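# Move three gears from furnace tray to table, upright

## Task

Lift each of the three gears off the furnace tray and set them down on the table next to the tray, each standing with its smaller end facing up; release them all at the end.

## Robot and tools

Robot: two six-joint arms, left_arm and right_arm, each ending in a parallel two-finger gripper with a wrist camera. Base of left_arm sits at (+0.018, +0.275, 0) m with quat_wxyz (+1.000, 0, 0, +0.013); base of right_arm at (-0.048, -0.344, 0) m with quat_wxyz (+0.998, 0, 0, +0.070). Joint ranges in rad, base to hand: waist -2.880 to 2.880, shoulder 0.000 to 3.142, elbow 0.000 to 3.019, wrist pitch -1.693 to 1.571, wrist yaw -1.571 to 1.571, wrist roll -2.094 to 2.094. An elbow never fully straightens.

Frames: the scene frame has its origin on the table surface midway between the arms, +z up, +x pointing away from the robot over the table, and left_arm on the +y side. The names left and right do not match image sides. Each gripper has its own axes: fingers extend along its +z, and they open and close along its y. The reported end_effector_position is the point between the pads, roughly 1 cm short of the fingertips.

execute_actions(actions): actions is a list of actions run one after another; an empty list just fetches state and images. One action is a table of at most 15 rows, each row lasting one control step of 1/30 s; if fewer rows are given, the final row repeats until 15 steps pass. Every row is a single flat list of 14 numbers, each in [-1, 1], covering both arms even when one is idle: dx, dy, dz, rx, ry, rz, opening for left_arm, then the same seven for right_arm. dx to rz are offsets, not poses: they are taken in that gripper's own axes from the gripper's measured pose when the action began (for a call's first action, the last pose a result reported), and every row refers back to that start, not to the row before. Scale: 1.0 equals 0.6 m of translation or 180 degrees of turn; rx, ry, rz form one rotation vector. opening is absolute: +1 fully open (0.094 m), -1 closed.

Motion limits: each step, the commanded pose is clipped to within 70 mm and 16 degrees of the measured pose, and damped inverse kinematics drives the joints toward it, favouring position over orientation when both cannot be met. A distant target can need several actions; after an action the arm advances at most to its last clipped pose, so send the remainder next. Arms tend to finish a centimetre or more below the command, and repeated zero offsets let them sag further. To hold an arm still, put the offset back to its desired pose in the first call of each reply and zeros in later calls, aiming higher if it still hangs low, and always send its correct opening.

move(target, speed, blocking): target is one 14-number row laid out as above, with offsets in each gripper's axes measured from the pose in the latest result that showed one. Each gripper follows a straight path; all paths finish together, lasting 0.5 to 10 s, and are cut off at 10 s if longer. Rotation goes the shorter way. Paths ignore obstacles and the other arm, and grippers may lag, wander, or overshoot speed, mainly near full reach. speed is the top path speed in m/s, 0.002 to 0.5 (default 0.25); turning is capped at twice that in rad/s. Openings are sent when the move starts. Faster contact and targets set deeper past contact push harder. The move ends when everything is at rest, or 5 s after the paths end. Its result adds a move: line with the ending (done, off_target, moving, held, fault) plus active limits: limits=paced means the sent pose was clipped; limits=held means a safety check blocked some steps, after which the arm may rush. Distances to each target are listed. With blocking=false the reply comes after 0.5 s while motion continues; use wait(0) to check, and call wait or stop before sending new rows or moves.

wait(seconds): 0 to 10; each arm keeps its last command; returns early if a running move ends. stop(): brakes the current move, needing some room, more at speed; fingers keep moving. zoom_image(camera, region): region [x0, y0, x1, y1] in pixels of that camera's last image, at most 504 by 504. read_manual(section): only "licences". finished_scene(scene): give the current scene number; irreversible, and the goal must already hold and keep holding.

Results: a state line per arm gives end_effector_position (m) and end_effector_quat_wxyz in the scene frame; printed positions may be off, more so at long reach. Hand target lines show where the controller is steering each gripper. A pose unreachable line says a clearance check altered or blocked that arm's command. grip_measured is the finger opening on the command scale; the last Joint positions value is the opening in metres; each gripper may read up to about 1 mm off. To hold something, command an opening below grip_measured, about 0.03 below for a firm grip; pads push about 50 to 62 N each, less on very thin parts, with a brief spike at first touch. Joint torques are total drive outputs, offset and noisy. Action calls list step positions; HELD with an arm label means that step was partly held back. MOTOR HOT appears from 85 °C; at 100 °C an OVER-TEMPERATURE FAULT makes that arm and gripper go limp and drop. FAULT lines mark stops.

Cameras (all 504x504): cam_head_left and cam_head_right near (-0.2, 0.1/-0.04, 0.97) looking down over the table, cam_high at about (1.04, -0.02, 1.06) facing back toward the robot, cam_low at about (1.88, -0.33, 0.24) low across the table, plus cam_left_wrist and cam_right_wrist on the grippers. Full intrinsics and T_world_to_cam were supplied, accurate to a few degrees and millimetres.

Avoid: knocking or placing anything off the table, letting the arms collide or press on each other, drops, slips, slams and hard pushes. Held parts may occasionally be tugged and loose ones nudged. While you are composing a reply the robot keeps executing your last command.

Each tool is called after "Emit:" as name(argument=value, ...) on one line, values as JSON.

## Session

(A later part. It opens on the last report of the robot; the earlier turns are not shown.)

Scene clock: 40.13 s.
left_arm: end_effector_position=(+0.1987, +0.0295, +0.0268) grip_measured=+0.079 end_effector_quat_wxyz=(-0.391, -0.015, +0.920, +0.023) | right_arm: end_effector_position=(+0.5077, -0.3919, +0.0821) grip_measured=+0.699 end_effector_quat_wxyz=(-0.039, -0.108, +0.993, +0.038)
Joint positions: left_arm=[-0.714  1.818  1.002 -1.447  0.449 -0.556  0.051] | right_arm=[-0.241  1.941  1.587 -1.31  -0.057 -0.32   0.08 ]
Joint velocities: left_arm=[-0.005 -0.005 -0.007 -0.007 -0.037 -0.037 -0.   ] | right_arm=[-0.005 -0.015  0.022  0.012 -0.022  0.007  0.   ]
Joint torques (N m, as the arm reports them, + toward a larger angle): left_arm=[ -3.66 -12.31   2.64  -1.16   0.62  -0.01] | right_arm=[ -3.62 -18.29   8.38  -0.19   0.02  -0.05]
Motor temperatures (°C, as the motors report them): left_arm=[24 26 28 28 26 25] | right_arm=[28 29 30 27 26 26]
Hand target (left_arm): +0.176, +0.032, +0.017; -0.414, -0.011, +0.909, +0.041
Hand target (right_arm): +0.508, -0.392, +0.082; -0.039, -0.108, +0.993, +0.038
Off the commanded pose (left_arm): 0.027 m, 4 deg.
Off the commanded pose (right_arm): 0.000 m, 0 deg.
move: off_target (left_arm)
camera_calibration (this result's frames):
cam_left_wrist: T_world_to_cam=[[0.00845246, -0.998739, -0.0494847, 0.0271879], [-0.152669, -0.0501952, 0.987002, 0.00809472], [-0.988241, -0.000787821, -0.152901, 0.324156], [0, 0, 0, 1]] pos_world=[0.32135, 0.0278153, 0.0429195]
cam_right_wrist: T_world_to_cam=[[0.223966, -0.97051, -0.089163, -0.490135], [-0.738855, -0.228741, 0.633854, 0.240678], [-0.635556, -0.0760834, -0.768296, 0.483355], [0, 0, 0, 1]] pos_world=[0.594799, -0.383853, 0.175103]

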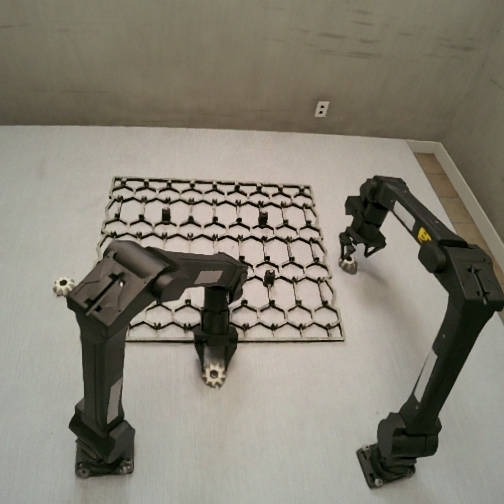

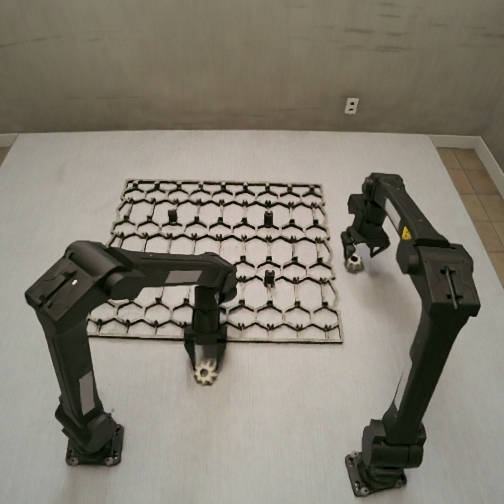

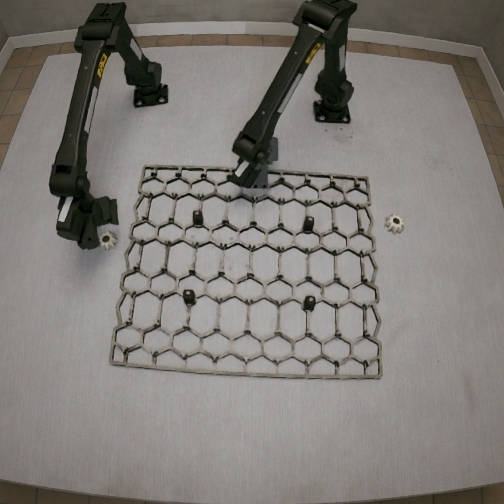

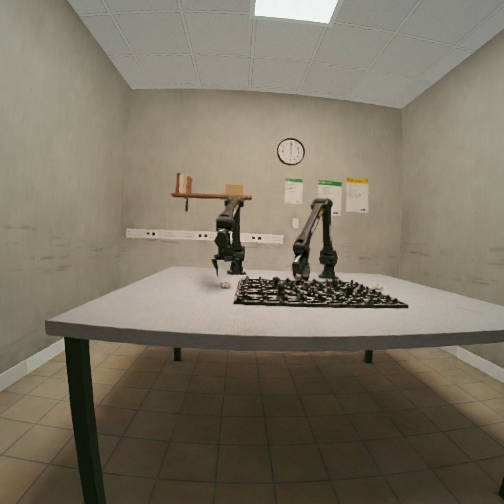

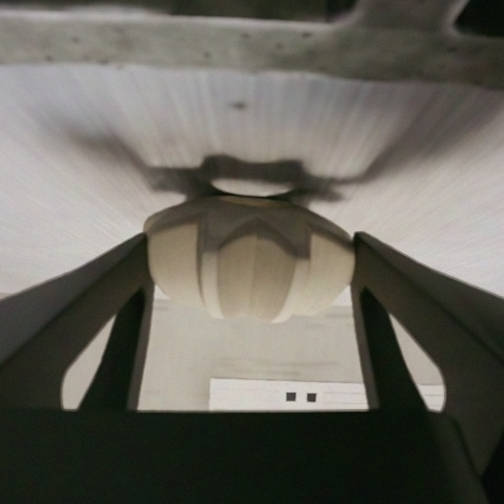

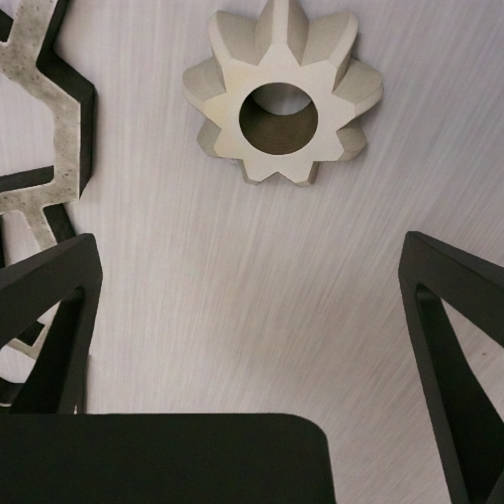

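In contact and nearly flat; release.

Emit:
move(target=[0,0,0,0,0,0,0.6, 0,0,0,0,0,0,0.7], speed=0.04)

Emit:
move(target=[0.08,0,-0.1,0,0,0,0.6, 0,0,0,0,0,0,0.7], speed=0.1)

Scene clock: 40.93 s.
left_arm: end_effector_position=(+0.1992, +0.0295, +0.0269) grip_measured=+0.598 end_effector_quat_wxyz=(-0.390, -0.015, +0.920, +0.023) | right_arm: end_effector_position=(+0.5077, -0.3919, +0.0821) grip_measured=+0.699 end_effector_quat_wxyz=(-0.039, -0.108, +0.993, +0.038)
Joint positions: left_arm=[-0.713  1.818  1.003 -1.447  0.447 -0.556  0.075] | right_arm=[-0.241  1.941  1.587 -1.31  -0.057 -0.32   0.08 ]
Joint velocities: left_arm=[ 0.015 -0.005 -0.002 -0.012  0.037  0.007 -0.001] | right_arm=[-0.015 -0.005 -0.002  0.027 -0.022 -0.022  0.001]
Joint torques (N m, as the arm reports them, + toward a larger angle): left_arm=[ -0.52 -14.4    5.83  -1.35   0.12   0.  ] | right_arm=[ -2.93 -17.83   8.25  -0.17   0.03  -0.1 ]
Motor temperatures (°C, as the motors report them): left_arm=[24 26 28 28 26 25] | right_arm=[28 29 30 27 26 26]
Hand target (left_arm): +0.199, +0.030, +0.027; -0.391, -0.015, +0.920, +0.023
Hand target (right_arm): +0.508, -0.392, +0.082; -0.039, -0.108, +0.993, +0.038
Off the commanded pose (left_arm): 0.000 m, 0 deg.
Off the commanded pose (right_arm): 0.000 m, 0 deg.
move: done
camera_calibration (this result's frames):
cam_left_wrist: T_world_to_cam=[[0.0081753, -0.998744, -0.0494263, 0.0272394], [-0.154111, -0.0500959, 0.986783, 0.00832985], [-0.98802, -0.000450105, -0.154327, 0.324617], [0, 0, 0, 1]] pos_world=[0.321789, 0.0277686, 0.0432237]
cam_right_wrist: T_world_to_cam=[[0.223966, -0.97051, -0.089163, -0.490135], [-0.738855, -0.228741, 0.633854, 0.240678], [-0.635556, -0.0760834, -0.768296, 0.483355], [0, 0, 0, 1]] pos_world=[0.594799, -0.383853, 0.175103]

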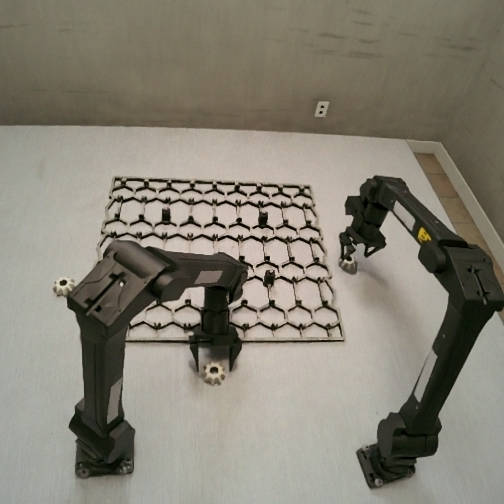

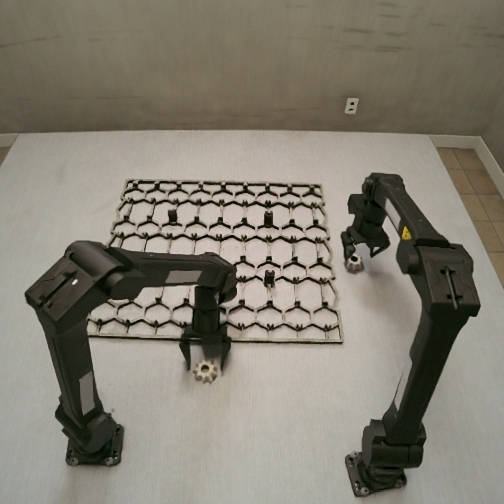

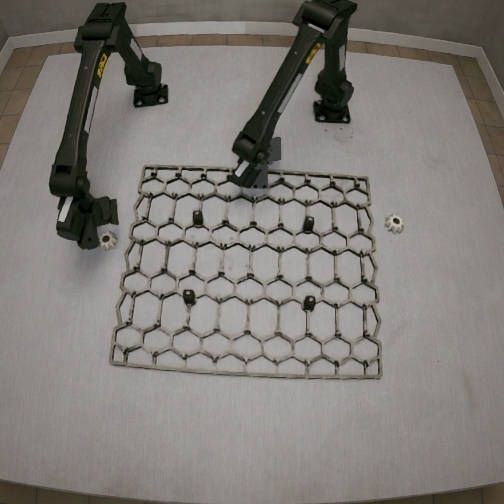

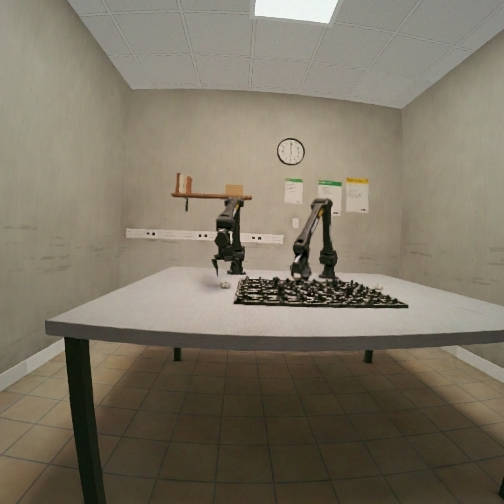

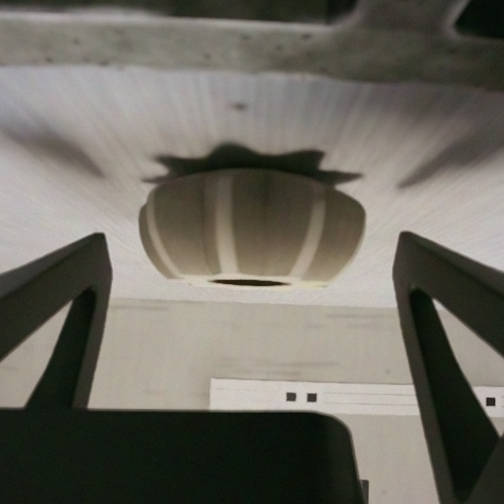

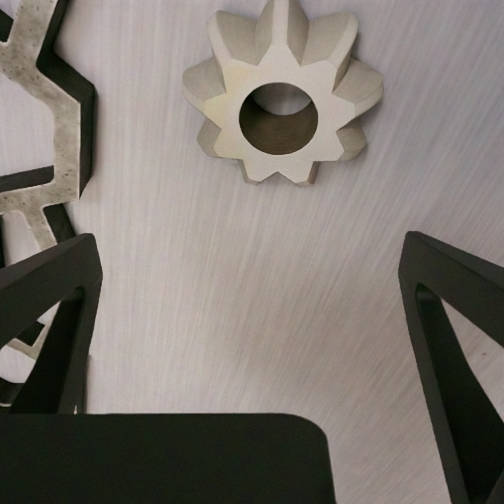

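Scene clock: 42.07 s.
left_arm: end_effector_position=(+0.1991, +0.0299, +0.0936) grip_measured=+0.598 end_effector_quat_wxyz=(-0.399, -0.017, +0.916, +0.031) | right_arm: end_effector_position=(+0.5077, -0.3919, +0.0821) grip_measured=+0.699 end_effector_quat_wxyz=(-0.039, -0.108, +0.993, +0.038)
Joint positions: left_arm=[-0.713  1.71   1.063 -1.642  0.446 -0.556  0.075] | right_arm=[-0.241  1.941  1.587 -1.31  -0.057 -0.32   0.08 ]
Joint velocities: left_arm=[ 0.005 -0.005  0.012 -0.017 -0.066  0.066  0.   ] | right_arm=[-0.005  0.005  0.007 -0.017  0.022 -0.022 -0.001]
Joint torques (N m, as the arm reports them, + toward a larger angle): left_arm=[  0.   -14.91   9.55  -2.13  -0.06   0.11] | right_arm=[ -3.69 -17.88   8.6   -0.38  -0.02  -0.08]
Motor temperatures (°C, as the motors report them): left_arm=[24 26 28 28 26 25] | right_arm=[28 29 30 27 26 26]
Hand target (left_arm): +0.208, +0.027, +0.104; -0.390, -0.015, +0.920, +0.023
Hand target (right_arm): +0.508, -0.392, +0.082; -0.039, -0.108, +0.993, +0.038
Off the commanded pose (left_arm): 0.014 m, 1 deg.
Off the commanded pose (right_arm): 0.000 m, 0 deg.
move: off_target (left_arm)
camera_calibration (this result's frames):
cam_left_wrist: T_world_to_cam=[[0.00608548, -0.997757, -0.0666609, 0.0329016], [-0.135396, -0.0668704, 0.988532, -0.0608273], [-0.990773, 0.00300993, -0.135499, 0.333512], [0, 0, 0, 1]] pos_world=[0.321999, 0.0277565, 0.107514]
cam_right_wrist: T_world_to_cam=[[0.223966, -0.97051, -0.089163, -0.490135], [-0.738855, -0.228741, 0.633854, 0.240678], [-0.635556, -0.0760834, -0.768296, 0.483355], [0, 0, 0, 1]] pos_world=[0.594799, -0.383853, 0.175103]

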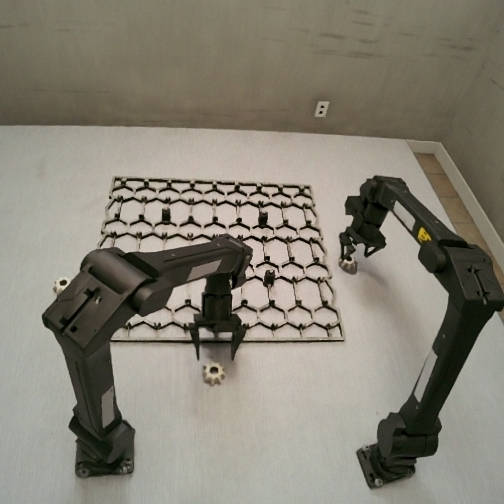

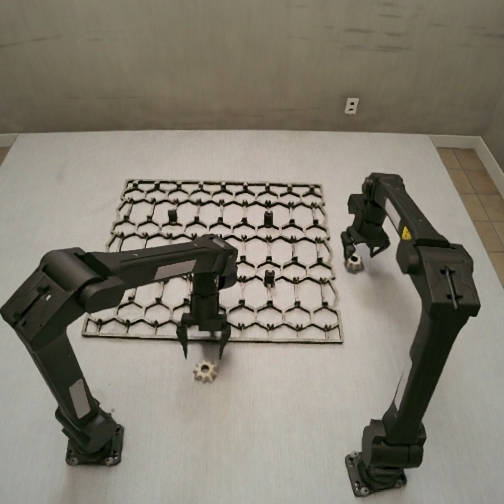

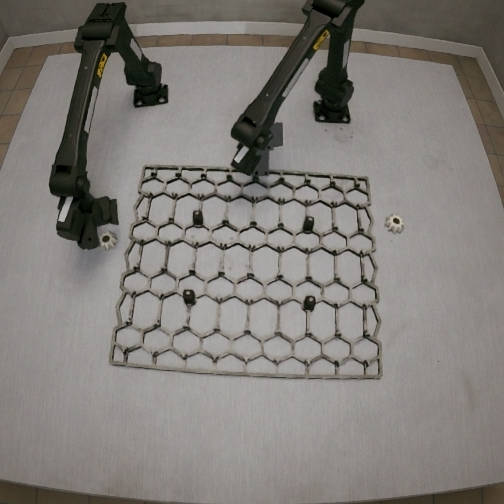

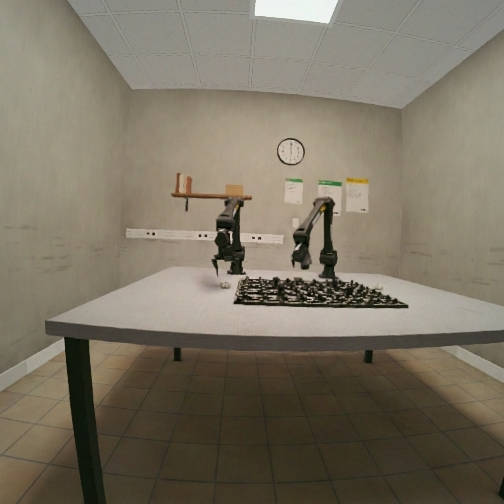

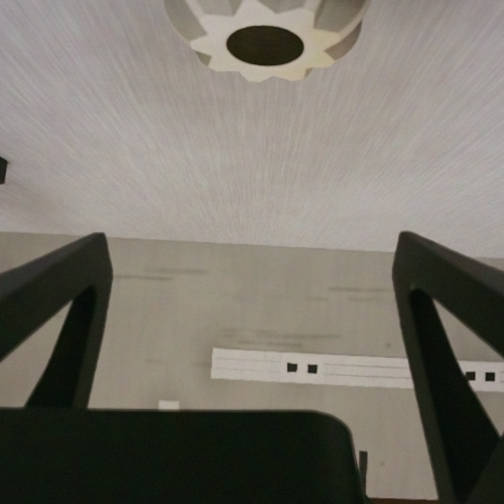

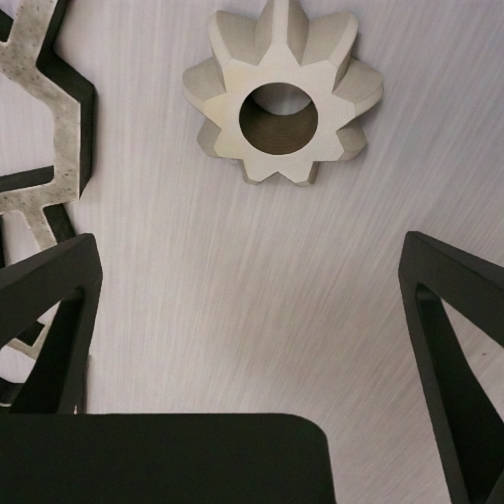

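Emit:
finished_scene(scene=1)

The scene is finished: the task was done.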